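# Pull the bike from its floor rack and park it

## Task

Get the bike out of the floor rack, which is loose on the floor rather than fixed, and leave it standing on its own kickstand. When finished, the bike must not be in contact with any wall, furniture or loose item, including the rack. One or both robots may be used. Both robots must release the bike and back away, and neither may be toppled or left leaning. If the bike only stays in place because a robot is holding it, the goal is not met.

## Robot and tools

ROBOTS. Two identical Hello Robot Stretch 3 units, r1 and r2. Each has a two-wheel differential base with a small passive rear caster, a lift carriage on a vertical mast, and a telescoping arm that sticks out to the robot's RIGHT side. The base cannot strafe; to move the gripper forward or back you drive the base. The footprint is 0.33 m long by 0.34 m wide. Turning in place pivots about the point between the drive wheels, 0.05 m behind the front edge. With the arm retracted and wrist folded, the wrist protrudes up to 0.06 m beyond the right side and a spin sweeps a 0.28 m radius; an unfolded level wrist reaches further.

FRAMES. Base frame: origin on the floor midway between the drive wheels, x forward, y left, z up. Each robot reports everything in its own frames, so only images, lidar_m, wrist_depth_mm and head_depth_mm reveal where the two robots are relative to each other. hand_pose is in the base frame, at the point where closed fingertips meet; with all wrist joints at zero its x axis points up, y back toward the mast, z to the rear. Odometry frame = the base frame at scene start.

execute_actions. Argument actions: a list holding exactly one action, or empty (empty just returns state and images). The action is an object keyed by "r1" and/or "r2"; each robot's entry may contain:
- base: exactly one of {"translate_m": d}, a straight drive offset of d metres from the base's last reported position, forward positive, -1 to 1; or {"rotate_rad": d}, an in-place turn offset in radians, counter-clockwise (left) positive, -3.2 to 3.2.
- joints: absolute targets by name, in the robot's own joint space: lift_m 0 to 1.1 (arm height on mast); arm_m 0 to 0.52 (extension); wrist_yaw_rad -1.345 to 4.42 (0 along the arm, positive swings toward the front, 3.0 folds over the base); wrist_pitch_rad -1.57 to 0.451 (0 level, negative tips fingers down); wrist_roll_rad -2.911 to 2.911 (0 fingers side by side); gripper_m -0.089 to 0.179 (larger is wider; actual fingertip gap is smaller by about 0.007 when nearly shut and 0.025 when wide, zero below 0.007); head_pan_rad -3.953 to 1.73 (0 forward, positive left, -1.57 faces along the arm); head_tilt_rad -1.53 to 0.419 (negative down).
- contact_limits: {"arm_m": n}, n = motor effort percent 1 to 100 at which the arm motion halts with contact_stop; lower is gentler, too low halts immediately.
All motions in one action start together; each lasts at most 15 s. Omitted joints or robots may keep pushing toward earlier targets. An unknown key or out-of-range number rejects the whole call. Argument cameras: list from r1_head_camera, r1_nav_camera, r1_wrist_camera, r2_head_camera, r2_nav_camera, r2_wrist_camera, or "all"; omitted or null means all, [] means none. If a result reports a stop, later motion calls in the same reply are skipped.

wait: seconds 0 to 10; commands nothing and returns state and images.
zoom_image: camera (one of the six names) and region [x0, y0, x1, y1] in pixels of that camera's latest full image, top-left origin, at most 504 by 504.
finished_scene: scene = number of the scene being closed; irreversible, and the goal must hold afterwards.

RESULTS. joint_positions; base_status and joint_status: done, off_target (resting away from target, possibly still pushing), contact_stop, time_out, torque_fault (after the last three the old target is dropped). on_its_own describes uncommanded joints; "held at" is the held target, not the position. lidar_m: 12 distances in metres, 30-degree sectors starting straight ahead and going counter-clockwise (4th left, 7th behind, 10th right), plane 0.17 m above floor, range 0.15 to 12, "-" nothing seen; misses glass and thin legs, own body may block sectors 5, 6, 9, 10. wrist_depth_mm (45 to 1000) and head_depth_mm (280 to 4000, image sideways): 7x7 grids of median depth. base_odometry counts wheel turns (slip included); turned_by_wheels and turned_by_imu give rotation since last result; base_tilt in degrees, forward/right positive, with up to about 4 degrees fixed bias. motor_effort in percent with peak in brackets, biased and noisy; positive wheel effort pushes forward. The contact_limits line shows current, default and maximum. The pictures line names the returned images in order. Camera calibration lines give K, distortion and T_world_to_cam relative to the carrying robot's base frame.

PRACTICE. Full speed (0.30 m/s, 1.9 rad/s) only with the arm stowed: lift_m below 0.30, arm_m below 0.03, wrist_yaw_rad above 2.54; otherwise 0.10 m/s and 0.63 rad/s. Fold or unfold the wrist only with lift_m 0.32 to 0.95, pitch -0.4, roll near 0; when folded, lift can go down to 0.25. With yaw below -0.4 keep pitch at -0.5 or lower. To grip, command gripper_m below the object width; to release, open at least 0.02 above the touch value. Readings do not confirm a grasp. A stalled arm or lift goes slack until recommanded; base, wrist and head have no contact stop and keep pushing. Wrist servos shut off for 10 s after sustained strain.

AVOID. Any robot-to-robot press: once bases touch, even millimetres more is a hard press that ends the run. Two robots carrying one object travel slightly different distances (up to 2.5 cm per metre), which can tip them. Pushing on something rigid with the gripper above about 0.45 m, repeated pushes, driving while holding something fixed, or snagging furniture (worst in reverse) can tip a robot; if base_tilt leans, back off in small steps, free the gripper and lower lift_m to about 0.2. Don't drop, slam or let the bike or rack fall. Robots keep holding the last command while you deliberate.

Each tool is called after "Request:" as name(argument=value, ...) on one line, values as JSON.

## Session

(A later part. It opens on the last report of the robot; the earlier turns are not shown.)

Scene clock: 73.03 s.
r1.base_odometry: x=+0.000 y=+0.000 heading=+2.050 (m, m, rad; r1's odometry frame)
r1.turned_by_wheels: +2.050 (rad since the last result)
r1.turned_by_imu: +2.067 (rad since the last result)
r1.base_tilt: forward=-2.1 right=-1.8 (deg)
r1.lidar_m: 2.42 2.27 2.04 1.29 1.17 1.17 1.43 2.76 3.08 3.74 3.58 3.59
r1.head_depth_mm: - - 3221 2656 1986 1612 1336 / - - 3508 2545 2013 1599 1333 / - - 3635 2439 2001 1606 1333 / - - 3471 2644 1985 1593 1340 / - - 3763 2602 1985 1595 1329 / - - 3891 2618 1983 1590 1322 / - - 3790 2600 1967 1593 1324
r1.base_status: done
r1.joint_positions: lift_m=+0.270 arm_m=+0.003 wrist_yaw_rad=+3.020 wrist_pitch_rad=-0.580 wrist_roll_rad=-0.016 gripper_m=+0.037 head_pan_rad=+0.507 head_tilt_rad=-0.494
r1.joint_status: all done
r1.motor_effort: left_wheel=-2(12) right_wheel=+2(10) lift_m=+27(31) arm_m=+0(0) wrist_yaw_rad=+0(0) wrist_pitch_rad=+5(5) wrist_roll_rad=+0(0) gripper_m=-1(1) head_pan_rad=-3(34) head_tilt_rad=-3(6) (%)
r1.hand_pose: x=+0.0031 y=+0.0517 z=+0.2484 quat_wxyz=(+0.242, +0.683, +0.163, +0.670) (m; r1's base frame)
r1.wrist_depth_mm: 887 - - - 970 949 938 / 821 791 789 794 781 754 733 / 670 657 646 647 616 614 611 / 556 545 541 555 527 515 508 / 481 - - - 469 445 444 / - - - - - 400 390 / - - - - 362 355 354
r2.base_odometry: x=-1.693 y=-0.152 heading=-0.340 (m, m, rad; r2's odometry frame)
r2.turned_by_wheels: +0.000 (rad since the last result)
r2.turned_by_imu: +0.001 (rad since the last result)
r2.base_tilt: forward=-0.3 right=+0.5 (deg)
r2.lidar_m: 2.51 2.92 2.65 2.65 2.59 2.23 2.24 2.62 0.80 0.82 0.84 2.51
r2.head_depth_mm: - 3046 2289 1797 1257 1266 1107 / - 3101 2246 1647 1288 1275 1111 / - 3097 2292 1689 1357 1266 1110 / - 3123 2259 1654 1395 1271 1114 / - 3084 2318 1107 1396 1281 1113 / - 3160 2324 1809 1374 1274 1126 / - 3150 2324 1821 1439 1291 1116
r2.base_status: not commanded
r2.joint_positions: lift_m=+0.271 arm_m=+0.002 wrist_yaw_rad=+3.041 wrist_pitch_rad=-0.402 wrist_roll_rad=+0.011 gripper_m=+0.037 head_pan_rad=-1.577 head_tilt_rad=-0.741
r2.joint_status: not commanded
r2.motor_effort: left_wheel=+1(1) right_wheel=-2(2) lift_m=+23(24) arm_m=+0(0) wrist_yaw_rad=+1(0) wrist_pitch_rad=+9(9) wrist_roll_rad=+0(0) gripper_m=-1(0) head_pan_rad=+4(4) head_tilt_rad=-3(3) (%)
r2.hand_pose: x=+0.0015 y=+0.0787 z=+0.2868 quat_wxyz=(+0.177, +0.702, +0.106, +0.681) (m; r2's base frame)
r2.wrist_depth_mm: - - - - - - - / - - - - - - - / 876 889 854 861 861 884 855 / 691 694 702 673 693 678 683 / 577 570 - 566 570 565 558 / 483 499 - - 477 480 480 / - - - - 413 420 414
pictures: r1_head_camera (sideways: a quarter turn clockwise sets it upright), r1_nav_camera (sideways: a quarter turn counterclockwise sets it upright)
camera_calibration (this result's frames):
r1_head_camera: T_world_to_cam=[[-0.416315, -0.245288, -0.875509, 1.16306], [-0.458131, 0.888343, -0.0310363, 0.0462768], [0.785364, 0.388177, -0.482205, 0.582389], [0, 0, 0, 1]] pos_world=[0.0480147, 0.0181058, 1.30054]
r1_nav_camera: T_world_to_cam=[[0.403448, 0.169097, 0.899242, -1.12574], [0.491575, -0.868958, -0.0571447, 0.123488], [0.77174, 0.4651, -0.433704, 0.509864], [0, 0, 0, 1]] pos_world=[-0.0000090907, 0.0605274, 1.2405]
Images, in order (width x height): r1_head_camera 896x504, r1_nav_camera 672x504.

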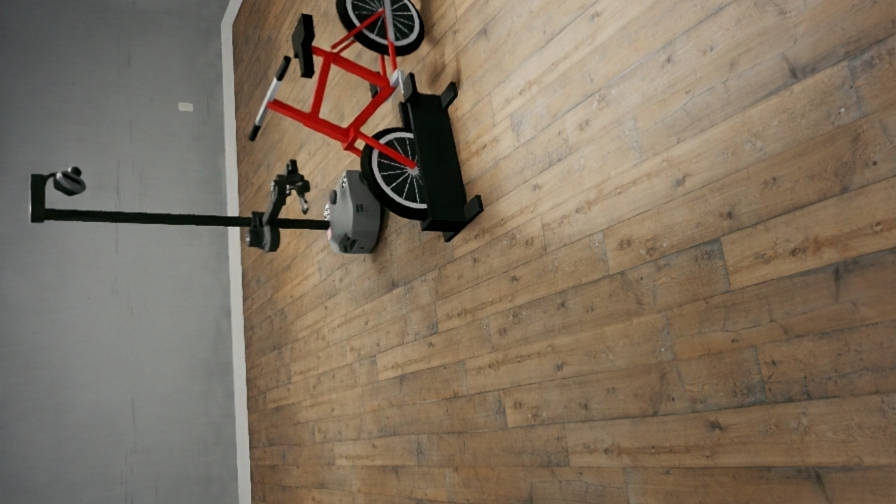

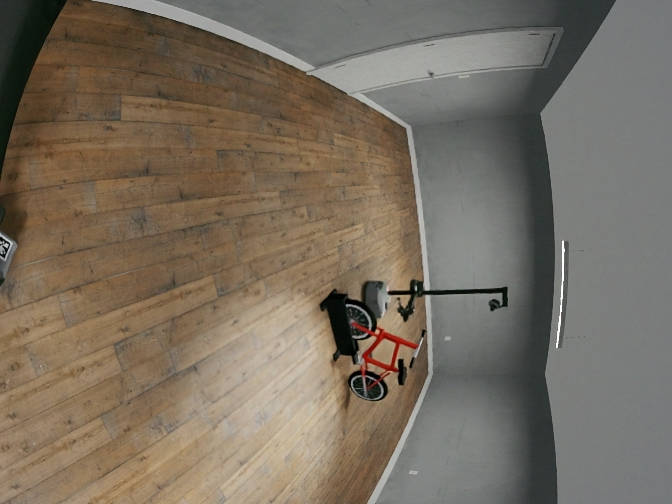

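Request:
execute_actions(actions=[{"r1":{"base":{"rotate_rad":-0.094}}}], cameras=[])

Request:
execute_actions(actions=[{"r1":{"base":{"translate_m":1}}}], cameras=[])

Request:
execute_actions(actions=[{"r1":{"base":{"translate_m":1}}}], cameras=[])

Request:
execute_actions(actions=[{"r1":{"base":{"rotate_rad":2.62},"joints":{"head_pan_rad":-1.57,"head_tilt_rad":-0.85}}}], cameras=["r1_head_camera","r1_nav_camera"])

Scene clock: 93.10 s.
r1.base_odometry: x=+0.000 y=+0.000 heading=+1.956 (m, m, rad; r1's odometry frame)
r1.turned_by_wheels: -0.094 (rad since the last result)
r1.turned_by_imu: -0.094 (rad since the last result)
r1.base_tilt: forward=-1.9 right=-1.8 (deg)
r1.lidar_m: 2.68 2.26 2.36 1.36 1.17 1.17 1.35 2.31 3.06 3.52 3.59 3.57
r1.head_depth_mm: - - - 2629 2019 1598 1338 / - - 2764 2642 2000 1603 1334 / - - 3580 2572 1998 1607 1342 / - - 3161 2447 1985 1608 1328 / - - 3772 2636 1986 1607 1326 / - - 3810 2577 1984 1575 1318 / - - 3773 2570 1980 1585 1329
r1.base_status: done
r1.joint_positions: lift_m=+0.270 arm_m=+0.003 wrist_yaw_rad=+3.020 wrist_pitch_rad=-0.580 wrist_roll_rad=-0.016 gripper_m=+0.037 head_pan_rad=+0.507 head_tilt_rad=-0.494
r1.joint_status: not commanded
r1.motor_effort: left_wheel=+3(12) right_wheel=-3(7) lift_m=+27(27) arm_m=-1(0) wrist_yaw_rad=+1(1) wrist_pitch_rad=+5(5) wrist_roll_rad=+0(1) gripper_m=+1(1) head_pan_rad=-3(2) head_tilt_rad=-3(3) (%)
r1.hand_pose: x=+0.0031 y=+0.0517 z=+0.2483 quat_wxyz=(+0.242, +0.683, +0.163, +0.670) (m; r1's base frame)
r1.wrist_depth_mm: 868 - - - 980 977 916 / 832 804 789 785 757 746 722 / 671 649 646 623 622 619 595 / 559 556 539 549 530 513 513 / 486 - - - 467 447 444 / - - - - - 400 396 / - - - - 359 353 352
r2.base_odometry: x=-1.693 y=-0.152 heading=-0.340 (m, m, rad; r2's odometry frame)
r2.turned_by_wheels: +0.000 (rad since the last result)
r2.turned_by_imu: +0.001 (rad since the last result)
r2.base_tilt: forward=-0.4 right=+0.5 (deg)
r2.lidar_m: 2.51 2.93 2.64 2.66 2.60 2.23 2.24 2.64 0.80 0.82 0.84 2.51
r2.head_depth_mm: - 3086 2253 1796 1269 1264 1104 / - 3123 2272 1649 1292 1266 1109 / - 3094 2263 1699 1340 1276 1113 / - 3145 2287 1661 1387 1275 1114 / - 3128 2297 1120 1394 1277 1111 / - 3170 2293 1813 1368 1291 1117 / - 3123 2309 1825 1447 1285 1125
r2.base_status: not commanded
r2.joint_positions: lift_m=+0.271 arm_m=+0.002 wrist_yaw_rad=+3.041 wrist_pitch_rad=-0.402 wrist_roll_rad=+0.011 gripper_m=+0.037 head_pan_rad=-1.577 head_tilt_rad=-0.741
r2.joint_status: not commanded
r2.motor_effort: left_wheel=+1(1) right_wheel=-2(2) lift_m=+23(24) arm_m=+0(1) wrist_yaw_rad=+0(1) wrist_pitch_rad=+9(9) wrist_roll_rad=+0(0) gripper_m=+0(0) head_pan_rad=+4(4) head_tilt_rad=-4(3) (%)
r2.hand_pose: x=+0.0015 y=+0.0787 z=+0.2868 quat_wxyz=(+0.177, +0.702, +0.106, +0.681) (m; r2's base frame)
r2.wrist_depth_mm: - - - - - - - / - - - - - - - / 888 878 866 865 865 848 856 / 693 688 703 697 685 684 669 / 571 570 - 562 565 570 564 / 480 495 - - 477 478 475 / - - - - 421 420 410
pictures: none
No camera images: the call's "cameras" was empty. Leave "cameras" out to get every camera's image.

Scene clock: 98.20 s.
r1.base_odometry: x=-0.376 y=+0.927 heading=+1.956 (m, m, rad; r1's odometry frame)
r1.turned_by_wheels: +0.000 (rad since the last result)
r1.turned_by_imu: -0.003 (rad since the last result)
r1.base_tilt: forward=-2.0 right=-1.9 (deg)
r1.lidar_m: 1.85 1.45 1.46 2.19 1.88 1.88 2.16 3.70 3.75 3.35 2.88 2.87
r1.head_depth_mm: - - - 2666 2008 1609 1355 / - - - 2619 2010 1607 1338 / - - - 1996 1996 1598 1332 / - - 3899 2025 1885 1606 1329 / - - 3879 2293 1828 1595 1329 / - - 3867 2401 1728 1589 1324 / - - 3524 2504 1733 1596 1325
r1.base_status: done
r1.joint_positions: lift_m=+0.270 arm_m=+0.003 wrist_yaw_rad=+3.020 wrist_pitch_rad=-0.580 wrist_roll_rad=-0.016 gripper_m=+0.037 head_pan_rad=+0.507 head_tilt_rad=-0.495
r1.joint_status: not commanded
r1.motor_effort: left_wheel=+3(14) right_wheel=-3(6) lift_m=+27(27) arm_m=+0(0) wrist_yaw_rad=+0(0) wrist_pitch_rad=+5(4) wrist_roll_rad=+0(0) gripper_m=+0(0) head_pan_rad=-3(3) head_tilt_rad=-3(3) (%)
r1.hand_pose: x=+0.0031 y=+0.0517 z=+0.2483 quat_wxyz=(+0.242, +0.683, +0.163, +0.670) (m; r1's base frame)
r1.wrist_depth_mm: - - - - - 951 956 / 829 795 804 769 762 737 734 / 666 673 642 636 621 610 606 / 555 554 536 551 525 519 515 / 484 - - - 463 455 444 / - - - - - 397 394 / - - - - 360 356 354
r2.base_odometry: x=-1.693 y=-0.152 heading=-0.340 (m, m, rad; r2's odometry frame)
r2.turned_by_wheels: +0.000 (rad since the last result)
r2.turned_by_imu: +0.001 (rad since the last result)
r2.base_tilt: forward=-0.4 right=+0.5 (deg)
r2.lidar_m: 2.51 2.92 2.65 2.65 2.59 2.23 2.24 2.63 0.80 0.82 0.84 2.51
r2.head_depth_mm: - 2921 2259 1792 1268 1274 1106 / - 3115 2277 1652 1291 1262 1106 / - 3089 2256 1704 1343 1271 1108 / - 3161 2288 1665 1392 1283 1113 / - 3172 2304 1114 1391 1282 1110 / - 3156 2311 1816 1368 1281 1112 / - 3224 2322 1821 1441 1286 1124
r2.base_status: not commanded
r2.joint_positions: lift_m=+0.271 arm_m=+0.002 wrist_yaw_rad=+3.041 wrist_pitch_rad=-0.402 wrist_roll_rad=+0.011 gripper_m=+0.037 head_pan_rad=-1.577 head_tilt_rad=-0.741
r2.joint_status: not commanded
r2.motor_effort: left_wheel=+1(1) right_wheel=-2(2) lift_m=+24(24) arm_m=+0(1) wrist_yaw_rad=+0(0) wrist_pitch_rad=+9(9) wrist_roll_rad=+0(0) gripper_m=+0(1) head_pan_rad=+4(4) head_tilt_rad=-3(3) (%)
r2.hand_pose: x=+0.0015 y=+0.0787 z=+0.2868 quat_wxyz=(+0.177, +0.702, +0.106, +0.681) (m; r2's base frame)
r2.wrist_depth_mm: - - - - - - - / - - - - - - - / 900 859 880 879 882 865 861 / 707 689 710 683 687 675 677 / 563 567 - 571 573 561 555 / 490 501 - - 478 479 474 / - - - - 419 417 414
pictures: none
No camera images: the call's "cameras" was empty. Leave "cameras" out to get every camera's image.

Scene clock: 103.30 s.
r1.base_odometry: x=-0.752 y=+1.853 heading=+1.956 (m, m, rad; r1's odometry frame)
r1.turned_by_wheels: +0.000 (rad since the last result)
r1.turned_by_imu: -0.003 (rad since the last result)
r1.base_tilt: forward=-2.0 right=-1.8 (deg)
r1.lidar_m: 2.49 0.86 0.87 0.91 2.60 2.59 2.98 4.45 4.44 2.53 2.17 2.17
r1.head_depth_mm: 3088 3178 3263 2627 2012 1600 1347 / 3543 3703 3627 2634 2007 1604 1342 / - - - 2623 2013 1605 1333 / 3806 - 3886 2658 1994 1567 1337 / 3724 - 3840 2634 1992 1242 1298 / 3607 - 3834 2597 1993 1192 1265 / 3561 3784 3800 2651 1972 1086 1275
r1.base_status: done
r1.joint_positions: lift_m=+0.270 arm_m=+0.003 wrist_yaw_rad=+3.020 wrist_pitch_rad=-0.580 wrist_roll_rad=-0.016 gripper_m=+0.037 head_pan_rad=+0.507 head_tilt_rad=-0.495
r1.joint_status: not commanded
r1.motor_effort: left_wheel=+3(15) right_wheel=-3(6) lift_m=+27(27) arm_m=+0(0) wrist_yaw_rad=+0(0) wrist_pitch_rad=+5(5) wrist_roll_rad=+0(0) gripper_m=+1(1) head_pan_rad=-3(3) head_tilt_rad=-3(3) (%)
r1.hand_pose: x=+0.0031 y=+0.0517 z=+0.2483 quat_wxyz=(+0.242, +0.683, +0.163, +0.670) (m; r1's base frame)
r1.wrist_depth_mm: - - - 927 820 971 668 / 834 828 810 785 771 752 695 / 671 653 650 637 628 612 602 / 561 545 536 560 528 514 506 / 487 - - - 463 450 445 / - - - - - 397 395 / - - - - 356 353 352
r2.base_odometry: x=-1.693 y=-0.152 heading=-0.340 (m, m, rad; r2's odometry frame)
r2.turned_by_wheels: +0.000 (rad since the last result)
r2.turned_by_imu: +0.001 (rad since the last result)
r2.base_tilt: forward=-0.4 right=+0.5 (deg)
r2.lidar_m: 2.51 2.93 2.65 2.65 2.59 2.24 2.24 2.63 0.80 0.82 0.85 2.51
r2.head_depth_mm: - 3071 2251 1788 1276 1262 1107 / - 3078 2250 1661 1291 1269 1111 / - 1770 1883 1713 1345 1276 1110 / - 3138 2059 1661 1388 1270 1111 / - 3104 2286 1111 1382 1270 1116 / - 3130 2330 1814 1361 1283 1120 / - 3152 2309 1835 1442 1296 1118
r2.base_status: not commanded
r2.joint_positions: lift_m=+0.271 arm_m=+0.002 wrist_yaw_rad=+3.041 wrist_pitch_rad=-0.402 wrist_roll_rad=+0.011 gripper_m=+0.037 head_pan_rad=-1.577 head_tilt_rad=-0.741
r2.joint_status: not commanded
r2.motor_effort: left_wheel=+1(1) right_wheel=-2(2) lift_m=+23(24) arm_m=+0(0) wrist_yaw_rad=-1(0) wrist_pitch_rad=+9(9) wrist_roll_rad=+0(0) gripper_m=-1(1) head_pan_rad=+4(4) head_tilt_rad=-3(3) (%)
r2.hand_pose: x=+0.0015 y=+0.0787 z=+0.2868 quat_wxyz=(+0.177, +0.702, +0.106, +0.681) (m; r2's base frame)
r2.wrist_depth_mm: - - - - - - - / - - - - - - - / 886 864 879 865 863 862 851 / 689 698 693 683 670 675 667 / 574 570 - 572 572 564 561 / 485 499 - - 480 479 475 / - - - - 422 412 414
pictures: none
No camera images: the call's "cameras" was empty. Leave "cameras" out to get every camera's image.

Scene clock: 106.13 s.
r1.base_odometry: x=-0.752 y=+1.853 heading=-1.707 (m, m, rad; r1's odometry frame)
r1.turned_by_wheels: +2.620 (rad since the last result)
r1.turned_by_imu: +2.644 (rad since the last result)
r1.base_tilt: forward=-2.0 right=-1.8 (deg)
r1.lidar_m: 2.59 2.95 4.46 4.44 2.57 2.17 2.17 2.47 0.87 0.86 0.90 2.60
r1.head_depth_mm: 3358 2498 2051 1313 1419 1295 1156 / 3256 2499 2007 1286 1424 1294 1149 / 3246 2496 2031 1316 1435 1291 1143 / 3141 2490 1889 1583 1455 1280 1160 / 3050 1691 1852 1434 1389 1276 1156 / 3148 2419 1924 1264 1407 1269 1137 / 3134 2418 1959 1303 1404 1267 1131
r1.base_status: done
r1.joint_positions: lift_m=+0.270 arm_m=+0.003 wrist_yaw_rad=+3.020 wrist_pitch_rad=-0.580 wrist_roll_rad=-0.016 gripper_m=+0.037 head_pan_rad=-1.563 head_tilt_rad=-0.840
r1.joint_status: all done
r1.motor_effort: left_wheel=-2(11) right_wheel=+2(9) lift_m=+27(27) arm_m=+0(1) wrist_yaw_rad=+0(1) wrist_pitch_rad=+5(5) wrist_roll_rad=+0(0) gripper_m=-1(0) head_pan_rad=-3(34) head_tilt_rad=-6(27) (%)
r1.hand_pose: x=+0.0031 y=+0.0517 z=+0.2483 quat_wxyz=(+0.242, +0.683, +0.163, +0.670) (m; r1's base frame)
r1.wrist_depth_mm: - - - - - 980 940 / 852 815 792 791 759 753 743 / 662 659 649 630 620 617 612 / 562 546 541 552 527 517 515 / 489 - - - 466 453 445 / - - - - - 396 395 / - - - - 364 352 352
r2.base_odometry: x=-1.693 y=-0.152 heading=-0.340 (m, m, rad; r2's odometry frame)
r2.turned_by_wheels: +0.000 (rad since the last result)
r2.turned_by_imu: +0.000 (rad since the last result)
r2.base_tilt: forward=-0.3 right=+0.5 (deg)
r2.lidar_m: 2.51 2.93 2.65 2.65 2.60 2.23 2.24 2.63 0.80 0.82 0.85 2.51
r2.head_depth_mm: - 3027 2244 1793 1266 1271 1110 / - 3044 2265 1645 1300 1276 1109 / - 3051 2199 1694 1353 1273 1108 / - 2830 1869 1662 1395 1271 1116 / - 3122 2328 1116 1397 1285 1119 / - 3139 2334 1834 1374 1278 1118 / - 3153 2331 1836 1432 1287 1115
r2.base_status: not commanded
r2.joint_positions: lift_m=+0.271 arm_m=+0.002 wrist_yaw_rad=+3.041 wrist_pitch_rad=-0.402 wrist_roll_rad=+0.011 gripper_m=+0.037 head_pan_rad=-1.577 head_tilt_rad=-0.741
r2.joint_status: not commanded
r2.motor_effort: left_wheel=+1(1) right_wheel=-2(3) lift_m=+23(24) arm_m=+0(0) wrist_yaw_rad=+1(0) wrist_pitch_rad=+9(9) wrist_roll_rad=+0(0) gripper_m=+0(1) head_pan_rad=+4(4) head_tilt_rad=-4(3) (%)
r2.hand_pose: x=+0.0015 y=+0.0787 z=+0.2868 quat_wxyz=(+0.177, +0.702, +0.106, +0.681) (m; r2's base frame)
r2.wrist_depth_mm: - - - - - - - / - - - - - - - / 891 898 873 863 848 836 874 / 696 682 693 678 670 681 677 / 571 562 - 564 576 554 555 / 484 493 - - 483 480 476 / - - - - 423 416 414
pictures: r1_head_camera (sideways: a quarter turn clockwise sets it upright), r1_nav_camera (sideways: a quarter turn counterclockwise sets it upright)
camera_calibration (this result's frames):
r1_head_camera: T_world_to_cam=[[-0.0180665, 0.750768, -0.660319, 0.880133], [0.999153, -0.0108554, -0.0396795, 0.0486238], [-0.0369581, -0.660477, -0.749936, 0.935683], [0, 0, 0, 1]] pos_world=[0.00189937, -0.0422512, 1.2848]
r1_nav_camera: T_world_to_cam=[[-0.0425752, -0.71387, 0.698983, -0.861939], [-0.9984, 0.00434172, -0.0563786, 0.131554], [0.0372122, -0.700265, -0.712913, 0.877583], [0, 0, 0, 1]] pos_world=[0.0619893, -0.00134309, 1.23554]
Images, in order (width x height): r1_head_camera 896x504, r1_nav_camera 672x504.

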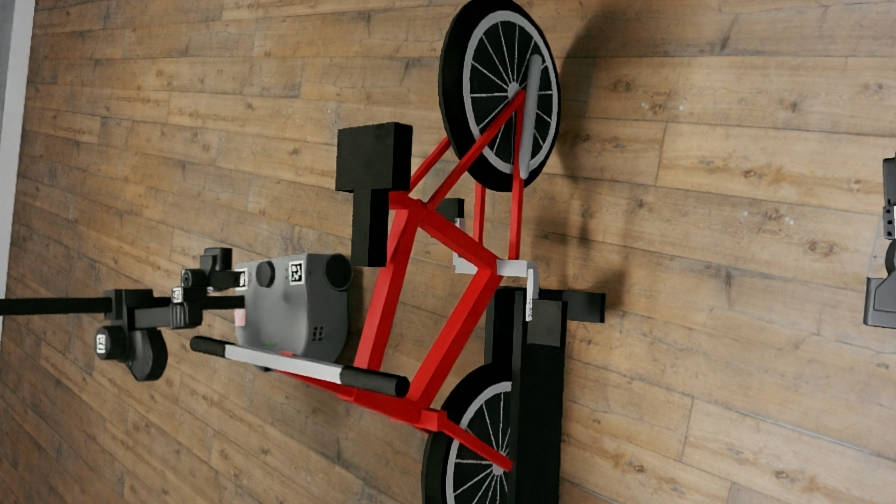

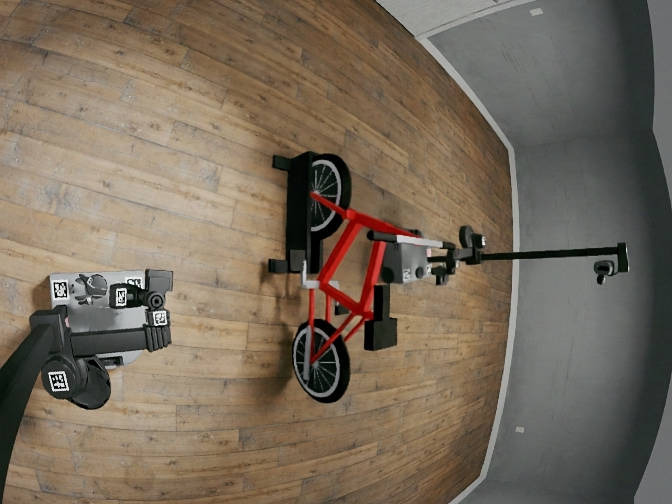

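Request:
execute_actions(actions=[{"r1":{"joints":{"lift_m":0.45,"wrist_pitch_rad":-0.4}}}], cameras=[])

Request:
execute_actions(actions=[{"r1":{"base":{"translate_m":-0.33},"joints":{"wrist_yaw_rad":0,"gripper_m":0.0,"head_tilt_rad":-1.0}}}], cameras=["r1_head_camera","r1_wrist_camera"])

Scene clock: 132.73 s.
r1.base_odometry: x=-0.752 y=+1.853 heading=-1.707 (m, m, rad; r1's odometry frame)
r1.turned_by_wheels: +0.000 (rad since the last result)
r1.turned_by_imu: +0.001 (rad since the last result)
r1.base_tilt: forward=-2.0 right=-1.8 (deg)
r1.lidar_m: 2.58 2.94 4.46 4.45 2.56 2.17 2.17 2.47 0.87 0.86 0.90 2.59
r1.head_depth_mm: 3307 2535 2051 1313 1416 1289 1154 / 3323 2502 2028 1278 1434 1300 1161 / 3228 2499 2042 1317 1439 1294 1182 / 3208 2455 1876 1584 1454 1297 1164 / 3055 1681 1870 1421 1389 1284 1169 / 3194 2439 1926 1256 1397 1282 1134 / 3158 2433 1975 1294 1406 1271 1137
r1.base_status: not commanded
r1.joint_positions: lift_m=+0.450 arm_m=+0.003 wrist_yaw_rad=+3.020 wrist_pitch_rad=-0.423 wrist_roll_rad=-0.016 gripper_m=+0.037 head_pan_rad=-1.563 head_tilt_rad=-0.840
r1.joint_status: all done
r1.motor_effort: left_wheel=-2(2) right_wheel=+2(2) lift_m=+43(45) arm_m=+0(1) wrist_yaw_rad=+1(1) wrist_pitch_rad=+9(9) wrist_roll_rad=+1(0) gripper_m=+0(1) head_pan_rad=-3(3) head_tilt_rad=-6(5) (%)
r1.hand_pose: x=+0.0058 y=+0.0742 z=+0.4612 quat_wxyz=(+0.190, +0.693, +0.108, +0.687) (m; r1's base frame)
r1.wrist_depth_mm: - - - - - - - / - - - - - - - / - - - - - - - / - - 996 967 925 934 894 / 823 801 - 781 799 759 735 / 704 690 - 661 636 643 658 / 604 608 - 595 572 569 562
r2.base_odometry: x=-1.693 y=-0.152 heading=-0.340 (m, m, rad; r2's odometry frame)
r2.turned_by_wheels: +0.000 (rad since the last result)
r2.turned_by_imu: +0.001 (rad since the last result)
r2.base_tilt: forward=-0.3 right=+0.4 (deg)
r2.lidar_m: 2.51 2.93 2.65 2.65 2.60 2.23 2.24 2.63 0.80 0.82 0.85 2.51
r2.head_depth_mm: - 3071 2266 1794 1269 1268 1105 / - 3080 2282 1637 1300 1269 1106 / - 3136 2284 1709 1351 1276 1111 / - 1814 1984 1662 1399 1268 1115 / - 2941 2306 1114 1400 1283 1118 / - 3164 2319 1824 1367 1285 1124 / - 3187 2329 1823 1438 1287 1119
r2.base_status: not commanded
r2.joint_positions: lift_m=+0.271 arm_m=+0.002 wrist_yaw_rad=+3.041 wrist_pitch_rad=-0.402 wrist_roll_rad=+0.011 gripper_m=+0.037 head_pan_rad=-1.577 head_tilt_rad=-0.741
r2.joint_status: not commanded
r2.motor_effort: left_wheel=+1(1) right_wheel=-2(2) lift_m=+23(24) arm_m=+0(0) wrist_yaw_rad=+0(1) wrist_pitch_rad=+9(9) wrist_roll_rad=+0(0) gripper_m=-1(0) head_pan_rad=+4(4) head_tilt_rad=-2(3) (%)
r2.hand_pose: x=+0.0015 y=+0.0787 z=+0.2868 quat_wxyz=(+0.177, +0.702, +0.106, +0.681) (m; r2's base frame)
r2.wrist_depth_mm: - - - - - - - / - - - - - - - / 895 881 876 861 852 882 864 / 694 686 703 685 679 676 688 / 568 570 - 562 575 565 564 / 488 500 - - 482 481 479 / - - - - 417 417 414
pictures: none
No camera images: the call's "cameras" was empty. Leave "cameras" out to get every camera's image.

Scene clock: 137.10 s.
r1.base_odometry: x=-0.707 y=+2.180 heading=-1.707 (m, m, rad; r1's odometry frame)
r1.turned_by_wheels: +0.000 (rad since the last result)
r1.turned_by_imu: +0.002 (rad since the last result)
r1.base_tilt: forward=-1.9 right=-1.9 (deg)
r1.lidar_m: 2.91 3.32 4.52 3.93 2.18 1.85 1.85 2.10 0.85 0.83 1.00 2.91
r1.head_depth_mm: 2366 1997 1723 1521 1369 1231 1122 / 2334 1974 1736 1523 1365 1229 1139 / 2308 1946 1720 1471 1357 1252 - / 2311 1961 1695 1432 1359 - - / 2298 1913 1267 1425 1338 1212 1120 / 2296 1761 1134 1461 1337 1212 1111 / 1652 1755 1280 1417 1334 1202 1102
r1.base_status: done
r1.joint_positions: lift_m=+0.450 arm_m=+0.003 wrist_yaw_rad=+0.003 wrist_pitch_rad=-0.423 wrist_roll_rad=-0.016 gripper_m=+0.000 head_pan_rad=-1.563 head_tilt_rad=-0.987
r1.joint_status: all done
r1.motor_effort: left_wheel=-2(9) right_wheel=+2(3) lift_m=+43(43) arm_m=+0(1) wrist_yaw_rad=-3(3) wrist_pitch_rad=+9(9) wrist_roll_rad=+0(0) gripper_m=-2(80) head_pan_rad=-2(2) head_tilt_rad=-7(21) (%)
r1.hand_pose: x=-0.0209 y=-0.3717 z=+0.4612 quat_wxyz=(+0.697, +0.151, -0.685, -0.147) (m; r1's base frame)
r1.wrist_depth_mm: 582 557 - - - - - / 636 - - - - - - / 671 723 742 644 659 - - / 739 740 912 685 851 880 901 / 792 794 794 - 775 767 740 / 697 686 686 634 658 638 647 / 610 597 588 583 577 561 562
r2.base_odometry: x=-1.693 y=-0.152 heading=-0.340 (m, m, rad; r2's odometry frame)
r2.turned_by_wheels: +0.000 (rad since the last result)
r2.turned_by_imu: +0.001 (rad since the last result)
r2.base_tilt: forward=-0.3 right=+0.4 (deg)
r2.lidar_m: 2.51 2.92 2.65 2.65 2.59 2.23 2.24 2.62 0.80 0.82 0.84 2.51
r2.head_depth_mm: - 3063 2248 1782 1260 1266 1105 / - 3120 2301 1657 1289 1269 1115 / - 3068 2293 1722 1347 1268 1106 / - 3151 2280 1656 1394 1274 1114 / - 3053 2110 1107 1397 1282 1113 / - 1646 2152 1831 1367 1269 1113 / - 3155 2299 1844 1438 1277 1119
r2.base_status: not commanded
r2.joint_positions: lift_m=+0.271 arm_m=+0.002 wrist_yaw_rad=+3.041 wrist_pitch_rad=-0.402 wrist_roll_rad=+0.011 gripper_m=+0.037 head_pan_rad=-1.577 head_tilt_rad=-0.741
r2.joint_status: not commanded
r2.motor_effort: left_wheel=+1(1) right_wheel=-2(2) lift_m=+23(24) arm_m=+0(0) wrist_yaw_rad=+0(0) wrist_pitch_rad=+9(9) wrist_roll_rad=+0(0) gripper_m=+0(1) head_pan_rad=+4(4) head_tilt_rad=-2(4) (%)
r2.hand_pose: x=+0.0015 y=+0.0787 z=+0.2868 quat_wxyz=(+0.177, +0.702, +0.106, +0.681) (m; r2's base frame)
r2.wrist_depth_mm: - - - - - - - / - - - - - - - / 882 891 869 876 891 872 860 / 700 703 705 687 682 678 681 / 564 576 - 571 574 561 557 / 477 501 - - 475 479 475 / - - - - 418 416 415
pictures: r1_head_camera (sideways: a quarter turn clockwise sets it upright), r1_wrist_camera
camera_calibration (this result's frames):
r1_head_camera: T_world_to_cam=[[-0.0186698, 0.83968, -0.542761, 0.726974], [0.999106, -0.00492399, -0.0419849, 0.0516176], [-0.0379264, -0.54306, -0.838837, 1.05128], [0, 0, 0, 1]] pos_world=[0.00187211, -0.039266, 1.27859]
r1_wrist_camera: T_world_to_cam=[[-0.999794, 0.0125975, -0.0159021, -0.00443999], [0.0202702, 0.588154, -0.808495, 0.623413], [-0.000832159, -0.808651, -0.588289, 0.142041], [0, 0, 0, 1]] pos_world=[-0.0169576, -0.251745, 0.587517]
Images, in order (width x height): r1_head_camera 896x504, r1_wrist_camera 644x364.

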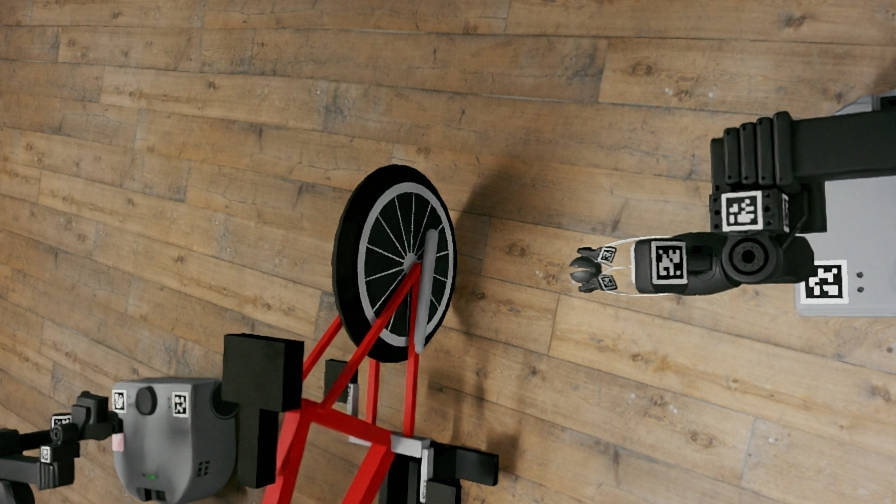

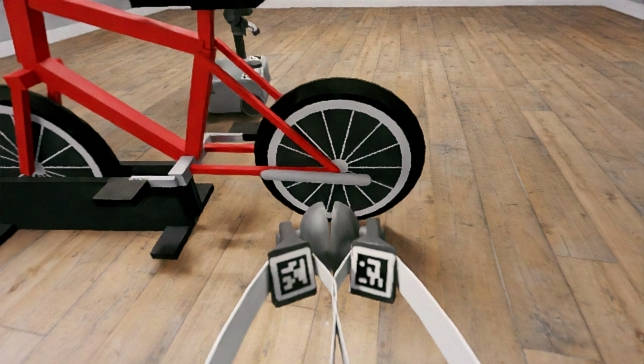

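Request:
execute_actions(actions=[{"r1":{"base":{"translate_m":-0.03},"joints":{"lift_m":0.17,"wrist_roll_rad":1.57,"gripper_m":0.09,"arm_m":0.3}}}], cameras=["r1_head_camera","r1_wrist_camera"])

Scene clock: 155.80 s.
r1.base_odometry: x=-0.703 y=+2.210 heading=-1.707 (m, m, rad; r1's odometry frame)
r1.turned_by_wheels: +0.000 (rad since the last result)
r1.turned_by_imu: +0.001 (rad since the last result)
r1.base_tilt: forward=-2.0 right=-1.8 (deg)
r1.lidar_m: 2.94 3.34 4.52 3.87 2.15 1.82 1.82 2.07 3.45 0.82 1.01 2.94
r1.head_depth_mm: 2357 2010 1743 1530 1370 1228 1132 / 2340 1979 1719 1517 1367 1227 1141 / 2352 1981 1702 1484 1355 1232 - / 2302 1967 1703 1431 1311 1220 - / 2308 1942 1692 1415 1346 1219 1119 / 2276 1752 1140 1468 1336 1206 1107 / 1584 1736 1266 1413 1341 1205 1098
r1.base_status: done
r1.joint_positions: lift_m=+0.170 arm_m=+0.300 wrist_yaw_rad=+0.002 wrist_pitch_rad=-0.422 wrist_roll_rad=+1.567 gripper_m=+0.090 head_pan_rad=-1.563 head_tilt_rad=-0.987
r1.joint_status: all done
r1.motor_effort: left_wheel=-2(9) right_wheel=+2(3) lift_m=+27(38) arm_m=+2(2) wrist_yaw_rad=-2(3) wrist_pitch_rad=+9(9) wrist_roll_rad=+1(3) gripper_m=+0(80) head_pan_rad=-3(3) head_tilt_rad=-6(7) (%)
r1.hand_pose: x=-0.0209 y=-0.6684 z=+0.1818 quat_wxyz=(+0.002, +0.001, -0.978, -0.210) (m; r1's base frame)
r1.wrist_depth_mm: - 240 268 314 333 244 194 / 230 250 277 314 342 252 199 / 235 255 280 326 350 258 201 / 243 267 289 341 365 263 206 / 249 273 282 356 410 267 210 / 268 281 298 380 421 259 213 / - 287 338 698 412 299 216
r2.base_odometry: x=-1.693 y=-0.152 heading=-0.340 (m, m, rad; r2's odometry frame)
r2.turned_by_wheels: +0.000 (rad since the last result)
r2.turned_by_imu: +0.001 (rad since the last result)
r2.base_tilt: forward=-0.4 right=+0.5 (deg)
r2.lidar_m: 2.50 2.93 2.65 2.65 2.59 2.23 2.24 2.63 0.80 0.82 0.85 2.52
r2.head_depth_mm: - 3083 2269 1795 1274 1264 1113 / - 3121 2260 1653 1292 1267 1112 / - 3097 2269 1693 1356 1272 1119 / - 3086 2306 1664 1391 1282 1111 / - 3146 2149 1115 1392 1276 1111 / - 3048 1877 1713 1367 1276 1121 / - 3162 2330 1835 1438 1283 1122
r2.base_status: not commanded
r2.joint_positions: lift_m=+0.271 arm_m=+0.002 wrist_yaw_rad=+3.041 wrist_pitch_rad=-0.402 wrist_roll_rad=+0.011 gripper_m=+0.037 head_pan_rad=-1.577 head_tilt_rad=-0.741
r2.joint_status: not commanded
r2.motor_effort: left_wheel=+1(1) right_wheel=-2(2) lift_m=+23(24) arm_m=+0(0) wrist_yaw_rad=+0(1) wrist_pitch_rad=+9(9) wrist_roll_rad=+0(0) gripper_m=+0(1) head_pan_rad=+4(4) head_tilt_rad=-3(4) (%)
r2.hand_pose: x=+0.0015 y=+0.0787 z=+0.2868 quat_wxyz=(+0.177, +0.702, +0.106, +0.681) (m; r2's base frame)
r2.wrist_depth_mm: - - - - - - - / - - - - - - - / 900 875 870 893 869 851 853 / 700 693 705 681 674 687 678 / 573 564 - 572 572 559 556 / 490 499 - - 478 472 470 / - - - - 422 414 416
pictures: r1_head_camera (sideways: a quarter turn clockwise sets it upright), r1_wrist_camera
camera_calibration (this result's frames):
r1_head_camera: T_world_to_cam=[[-0.0186301, 0.83973, -0.542685, 0.726875], [0.999106, -0.00496795, -0.041986, 0.0516191], [-0.0379529, -0.542982, -0.838886, 1.05134], [0, 0, 0, 1]] pos_world=[0.00187022, -0.0392637, 1.27859]
r1_wrist_camera: T_world_to_cam=[[0.0324151, 0.416692, -0.90847, 0.448813], [0.978146, 0.173549, 0.114504, 0.147123], [0.205377, -0.892328, -0.401959, -0.34779], [0, 0, 0, 1]] pos_world=[-0.0870282, -0.522892, 0.25109]
Images, in order (width x height): r1_head_camera 896x504, r1_wrist_camera 644x364.

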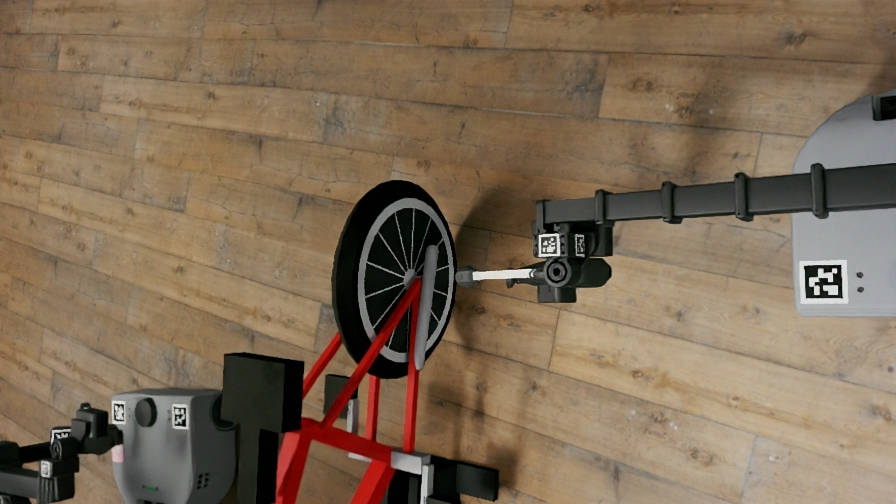

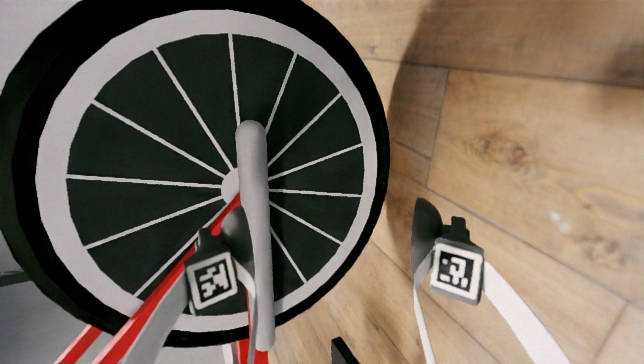

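Request:
execute_actions(actions=[{"r1":{"base":{"translate_m":-0.04},"joints":{"lift_m":0.185,"arm_m":0.36}}}], cameras=["r1_head_camera","r1_wrist_camera"])

Scene clock: 166.30 s.
r1.base_odometry: x=-0.697 y=+2.250 heading=-1.707 (m, m, rad; r1's odometry frame)
r1.turned_by_wheels: +0.000 (rad since the last result)
r1.turned_by_imu: +0.001 (rad since the last result)
r1.base_tilt: forward=-2.0 right=-1.8 (deg)
r1.lidar_m: 2.98 3.39 4.54 3.80 2.10 1.78 1.78 2.02 3.39 0.82 1.03 1.26
r1.head_depth_mm: 2381 2022 1715 1536 1370 1235 1128 / 2360 1986 1721 1511 1365 1232 1133 / 2331 1955 1719 1511 1361 1231 - / 2308 1938 1702 1402 1314 1214 - / 2303 1957 1695 1426 1343 1217 1122 / 2260 1819 1227 1445 1340 1209 1105 / 1691 1724 1180 1445 1337 1209 1099
r1.base_status: done
r1.joint_positions: lift_m=+0.185 arm_m=+0.360 wrist_yaw_rad=+0.002 wrist_pitch_rad=-0.422 wrist_roll_rad=+1.567 gripper_m=+0.090 head_pan_rad=-1.563 head_tilt_rad=-0.987
r1.joint_status: all done
r1.motor_effort: left_wheel=-2(9) right_wheel=+1(2) lift_m=+43(45) arm_m=+2(4) wrist_yaw_rad=-2(1) wrist_pitch_rad=+8(8) wrist_roll_rad=+1(1) gripper_m=+0(1) head_pan_rad=-3(3) head_tilt_rad=-6(6) (%)
r1.hand_pose: x=-0.0209 y=-0.7284 z=+0.1963 quat_wxyz=(+0.002, +0.001, -0.978, -0.210) (m; r1's base frame)
r1.wrist_depth_mm: - 206 216 253 355 260 206 / - 196 220 248 327 265 208 / 189 201 229 260 305 271 213 / 192 211 235 269 317 277 217 / 198 217 247 283 319 282 222 / 204 222 246 296 343 274 225 / 215 226 253 313 429 316 230
r2.base_odometry: x=-1.693 y=-0.152 heading=-0.340 (m, m, rad; r2's odometry frame)
r2.turned_by_wheels: +0.000 (rad since the last result)
r2.turned_by_imu: +0.001 (rad since the last result)
r2.base_tilt: forward=-0.4 right=+0.5 (deg)
r2.lidar_m: 2.51 2.94 2.65 2.65 2.60 2.23 2.24 2.63 0.80 0.82 0.85 2.50
r2.head_depth_mm: - 3022 2254 1789 1263 1269 1107 / - 3083 2230 1656 1288 1273 1113 / - 3126 2283 1721 1345 1277 1108 / - 3074 2330 1660 1399 1272 1119 / - 3104 2304 1112 1396 1281 1112 / - 2986 1890 1726 1371 1276 1122 / - 3095 2308 1827 1442 1293 1116
r2.base_status: not commanded
r2.joint_positions: lift_m=+0.271 arm_m=+0.002 wrist_yaw_rad=+3.041 wrist_pitch_rad=-0.402 wrist_roll_rad=+0.011 gripper_m=+0.037 head_pan_rad=-1.577 head_tilt_rad=-0.741
r2.joint_status: not commanded
r2.motor_effort: left_wheel=+1(1) right_wheel=-2(2) lift_m=+23(24) arm_m=-1(1) wrist_yaw_rad=+0(1) wrist_pitch_rad=+9(9) wrist_roll_rad=+0(1) gripper_m=-1(0) head_pan_rad=+4(4) head_tilt_rad=-4(3) (%)
r2.hand_pose: x=+0.0015 y=+0.0787 z=+0.2868 quat_wxyz=(+0.177, +0.702, +0.106, +0.681) (m; r2's base frame)
r2.wrist_depth_mm: - - - - - - - / - - - - - - - / 890 879 875 881 882 853 862 / 713 689 700 687 686 678 677 / 574 564 - 558 577 561 561 / 484 499 - - 480 476 482 / - - - - 420 415 412
pictures: r1_head_camera (sideways: a quarter turn clockwise sets it upright), r1_wrist_camera
camera_calibration (this result's frames):
r1_head_camera: T_world_to_cam=[[-0.0186142, 0.839743, -0.542665, 0.726848], [0.999106, -0.00498601, -0.0419863, 0.0516194], [-0.0379634, -0.542961, -0.838899, 1.05136], [0, 0, 0, 1]] pos_world=[0.00186947, -0.039263, 1.27858]
r1_wrist_camera: T_world_to_cam=[[0.032416, 0.416649, -0.908489, 0.486891], [0.978146, 0.173553, 0.114496, 0.155889], [0.205375, -0.892347, -0.401918, -0.395555], [0, 0, 0, 1]] pos_world=[-0.0870283, -0.58289, 0.265506]
Images, in order (width x height): r1_head_camera 896x504, r1_wrist_camera 644x364.

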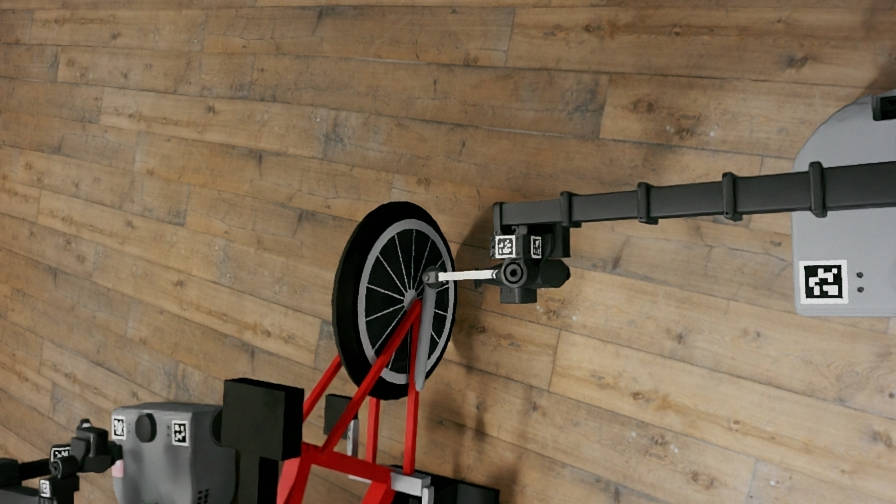

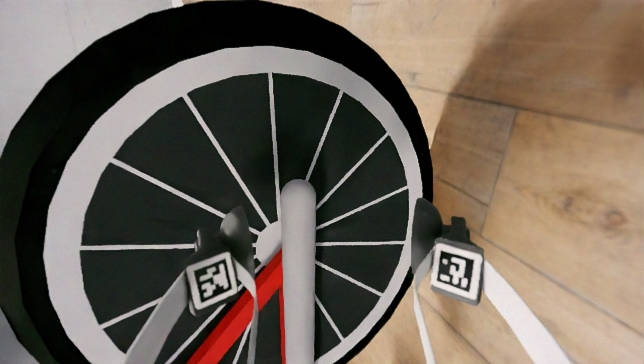

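Request:
execute_actions(actions=[{"r1":{"base":{"translate_m":0.012},"joints":{"arm_m":0.385}}}], cameras=[])

Request:
execute_actions(actions=[{"r1":{"joints":{"lift_m":0.12}}}], cameras=["r1_head_camera","r1_wrist_camera"])

Scene clock: 173.10 s.
r1.base_odometry: x=-0.699 y=+2.238 heading=-1.707 (m, m, rad; r1's odometry frame)
r1.turned_by_wheels: +0.000 (rad since the last result)
r1.turned_by_imu: +0.001 (rad since the last result)
r1.base_tilt: forward=-2.0 right=-1.9 (deg)
r1.lidar_m: 2.97 3.39 4.54 3.81 2.12 1.80 1.80 2.04 3.42 0.82 1.03 2.97
r1.head_depth_mm: 2336 2004 1743 1522 1374 1241 1128 / 2350 1992 1724 1516 1358 1239 1133 / 2350 1973 1704 1515 1354 1232 - / 2334 1966 1708 1371 1320 1219 - / 2320 1957 1693 1424 1340 1217 1116 / 2288 1810 1250 1452 1346 1220 1099 / 1612 1720 1221 1417 1332 1208 1102
r1.base_status: done
r1.joint_positions: lift_m=+0.185 arm_m=+0.385 wrist_yaw_rad=+0.002 wrist_pitch_rad=-0.422 wrist_roll_rad=+1.567 gripper_m=+0.090 head_pan_rad=-1.563 head_tilt_rad=-0.987
r1.joint_status: all done
r1.motor_effort: left_wheel=-2(5) right_wheel=+1(6) lift_m=+43(43) arm_m=+2(1) wrist_yaw_rad=-2(2) wrist_pitch_rad=+8(8) wrist_roll_rad=+1(2) gripper_m=+0(1) head_pan_rad=-3(3) head_tilt_rad=-7(7) (%)
r1.hand_pose: x=-0.0209 y=-0.7534 z=+0.1963 quat_wxyz=(+0.002, +0.001, -0.978, -0.210) (m; r1's base frame)
r1.wrist_depth_mm: - 173 190 215 321 262 206 / 165 176 196 223 259 264 209 / 168 182 205 235 267 271 213 / 172 188 211 232 285 278 217 / 178 194 220 238 289 283 222 / 185 200 233 217 312 272 226 / 189 205 229 263 385 317 230
r2.base_odometry: x=-1.693 y=-0.152 heading=-0.340 (m, m, rad; r2's odometry frame)
r2.turned_by_wheels: +0.000 (rad since the last result)
r2.turned_by_imu: +0.001 (rad since the last result)
r2.base_tilt: forward=-0.4 right=+0.4 (deg)
r2.lidar_m: 2.51 2.93 2.65 2.65 2.60 2.24 2.24 2.63 0.80 0.82 0.85 2.51
r2.head_depth_mm: - 3027 2301 1799 1261 1263 1109 / - 3119 2278 1655 1294 1283 1107 / - 3058 2283 1708 1346 1277 1107 / - 3056 2269 1671 1388 1281 1112 / - 3092 2276 1116 1402 1275 1113 / - 2937 1876 1457 1376 1288 1109 / - 3158 2337 1823 1434 1290 1118
r2.base_status: not commanded
r2.joint_positions: lift_m=+0.271 arm_m=+0.002 wrist_yaw_rad=+3.041 wrist_pitch_rad=-0.402 wrist_roll_rad=+0.011 gripper_m=+0.037 head_pan_rad=-1.577 head_tilt_rad=-0.741
r2.joint_status: not commanded
r2.motor_effort: left_wheel=+1(1) right_wheel=-2(2) lift_m=+23(24) arm_m=+0(0) wrist_yaw_rad=+0(0) wrist_pitch_rad=+9(9) wrist_roll_rad=+0(0) gripper_m=-1(1) head_pan_rad=+4(4) head_tilt_rad=-3(3) (%)
r2.hand_pose: x=+0.0015 y=+0.0787 z=+0.2868 quat_wxyz=(+0.177, +0.702, +0.106, +0.681) (m; r2's base frame)
r2.wrist_depth_mm: - - - - - - - / - - - - - - - / 891 893 865 861 851 863 858 / 703 690 701 678 682 687 681 / 581 564 - 567 576 562 554 / 484 499 - - 480 477 474 / - - - - 417 413 412
pictures: none
No camera images: the call's "cameras" was empty. Leave "cameras" out to get every camera's image.

Scene clock: 174.53 s.
r1.base_odometry: x=-0.699 y=+2.238 heading=-1.707 (m, m, rad; r1's odometry frame)
r1.turned_by_wheels: +0.000 (rad since the last result)
r1.turned_by_imu: +0.000 (rad since the last result)
r1.base_tilt: forward=-2.0 right=-1.9 (deg)
r1.lidar_m: 2.96 3.38 4.55 3.80 2.12 1.79 1.79 2.04 3.42 0.82 1.03 2.97
r1.head_depth_mm: 2359 1996 1716 1528 1358 1228 1125 / 2341 1975 1718 1521 1360 1229 1137 / 2322 1986 1698 1500 1361 1226 - / 2312 1976 1697 1401 1322 1217 - / 2294 1946 1700 1424 1339 1215 1115 / 2283 1818 1247 1446 1336 1208 1102 / 1643 1734 1213 1415 1338 1212 1096
r1.base_status: not commanded
r1.joint_positions: lift_m=+0.121 arm_m=+0.385 wrist_yaw_rad=+0.002 wrist_pitch_rad=-0.352 wrist_roll_rad=+1.567 gripper_m=+0.090 head_pan_rad=-1.563 head_tilt_rad=-0.987
r1.joint_status: all done
r1.motor_effort: left_wheel=-3(2) right_wheel=+2(1) lift_m=+20(39) arm_m=+3(2) wrist_yaw_rad=-2(2) wrist_pitch_rad=-19(19) wrist_roll_rad=+2(1) gripper_m=-7(9) head_pan_rad=-2(3) head_tilt_rad=-7(7) (%)
r1.hand_pose: x=-0.0209 y=-0.7618 z=+0.1481 quat_wxyz=(+0.002, +0.001, -0.985, -0.175) (m; r1's base frame)
r1.wrist_depth_mm: 158 168 185 207 298 215 166 / 162 174 192 213 264 221 169 / 167 181 197 222 251 223 172 / 173 186 200 230 261 229 176 / 180 194 162 241 267 233 178 / 184 197 174 254 288 223 182 / 192 200 196 268 335 263 184
r2.base_odometry: x=-1.693 y=-0.152 heading=-0.340 (m, m, rad; r2's odometry frame)
r2.turned_by_wheels: +0.000 (rad since the last result)
r2.turned_by_imu: +0.000 (rad since the last result)
r2.base_tilt: forward=-0.4 right=+0.5 (deg)
r2.lidar_m: 2.51 2.93 2.65 2.65 2.60 2.23 2.24 2.63 0.80 0.82 0.85 2.51
r2.head_depth_mm: - 3056 2241 1786 1277 1269 1108 / - 3099 2280 1649 1298 1278 1107 / - 3074 2294 1703 1351 1274 1108 / - 3162 2313 1665 1390 1282 1110 / - 3138 2264 1113 1358 1273 1116 / - 2971 1866 1494 1366 1282 1125 / - 3161 2312 1824 1432 1281 1117
r2.base_status: not commanded
r2.joint_positions: lift_m=+0.271 arm_m=+0.002 wrist_yaw_rad=+3.041 wrist_pitch_rad=-0.402 wrist_roll_rad=+0.011 gripper_m=+0.037 head_pan_rad=-1.577 head_tilt_rad=-0.741
r2.joint_status: not commanded
r2.motor_effort: left_wheel=+1(1) right_wheel=-2(2) lift_m=+23(24) arm_m=+0(0) wrist_yaw_rad=+0(1) wrist_pitch_rad=+9(9) wrist_roll_rad=+0(0) gripper_m=-1(0) head_pan_rad=+4(4) head_tilt_rad=-3(3) (%)
r2.hand_pose: x=+0.0015 y=+0.0787 z=+0.2868 quat_wxyz=(+0.177, +0.702, +0.106, +0.681) (m; r2's base frame)
r2.wrist_depth_mm: - - - - - - - / - - - - - - - / 913 876 887 880 876 863 865 / 697 689 716 679 683 680 669 / 569 573 - 563 566 555 558 / 487 496 - - 484 478 477 / - - - - 415 417 411
pictures: r1_head_camera (sideways: a quarter turn clockwise sets it upright), r1_wrist_camera
camera_calibration (this result's frames):
r1_head_camera: T_world_to_cam=[[-0.0185615, 0.839757, -0.542644, 0.726821], [0.999105, -0.00504775, -0.0419866, 0.0516198], [-0.0379977, -0.542938, -0.838913, 1.05137], [0, 0, 0, 1]] pos_world=[0.001867, -0.0392622, 1.27858]
r1_wrist_camera: T_world_to_cam=[[0.0325483, 0.35186, -0.935487, 0.411719], [0.978125, 0.18119, 0.102182, 0.174811], [0.205455, -0.918349, -0.338265, -0.473922], [0, 0, 0, 1]] pos_world=[-0.0870178, -0.611767, 0.206983]
Images, in order (width x height): r1_head_camera 896x504, r1_wrist_camera 644x364.

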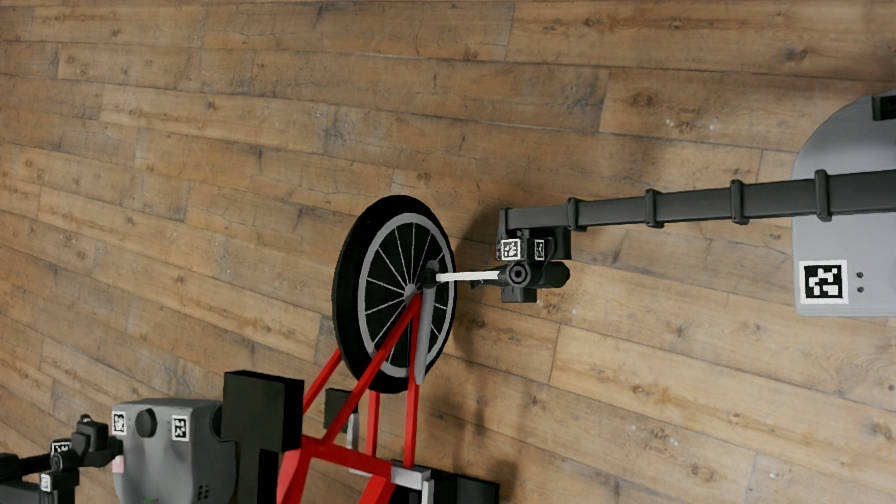

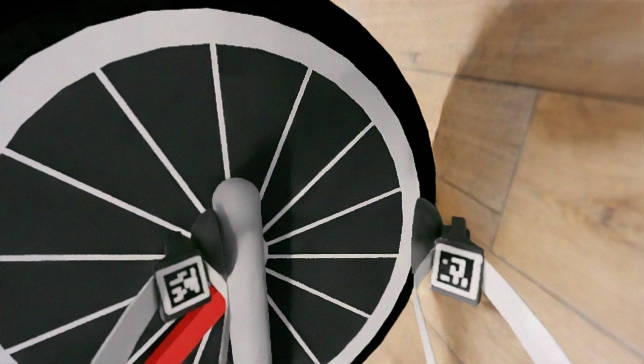

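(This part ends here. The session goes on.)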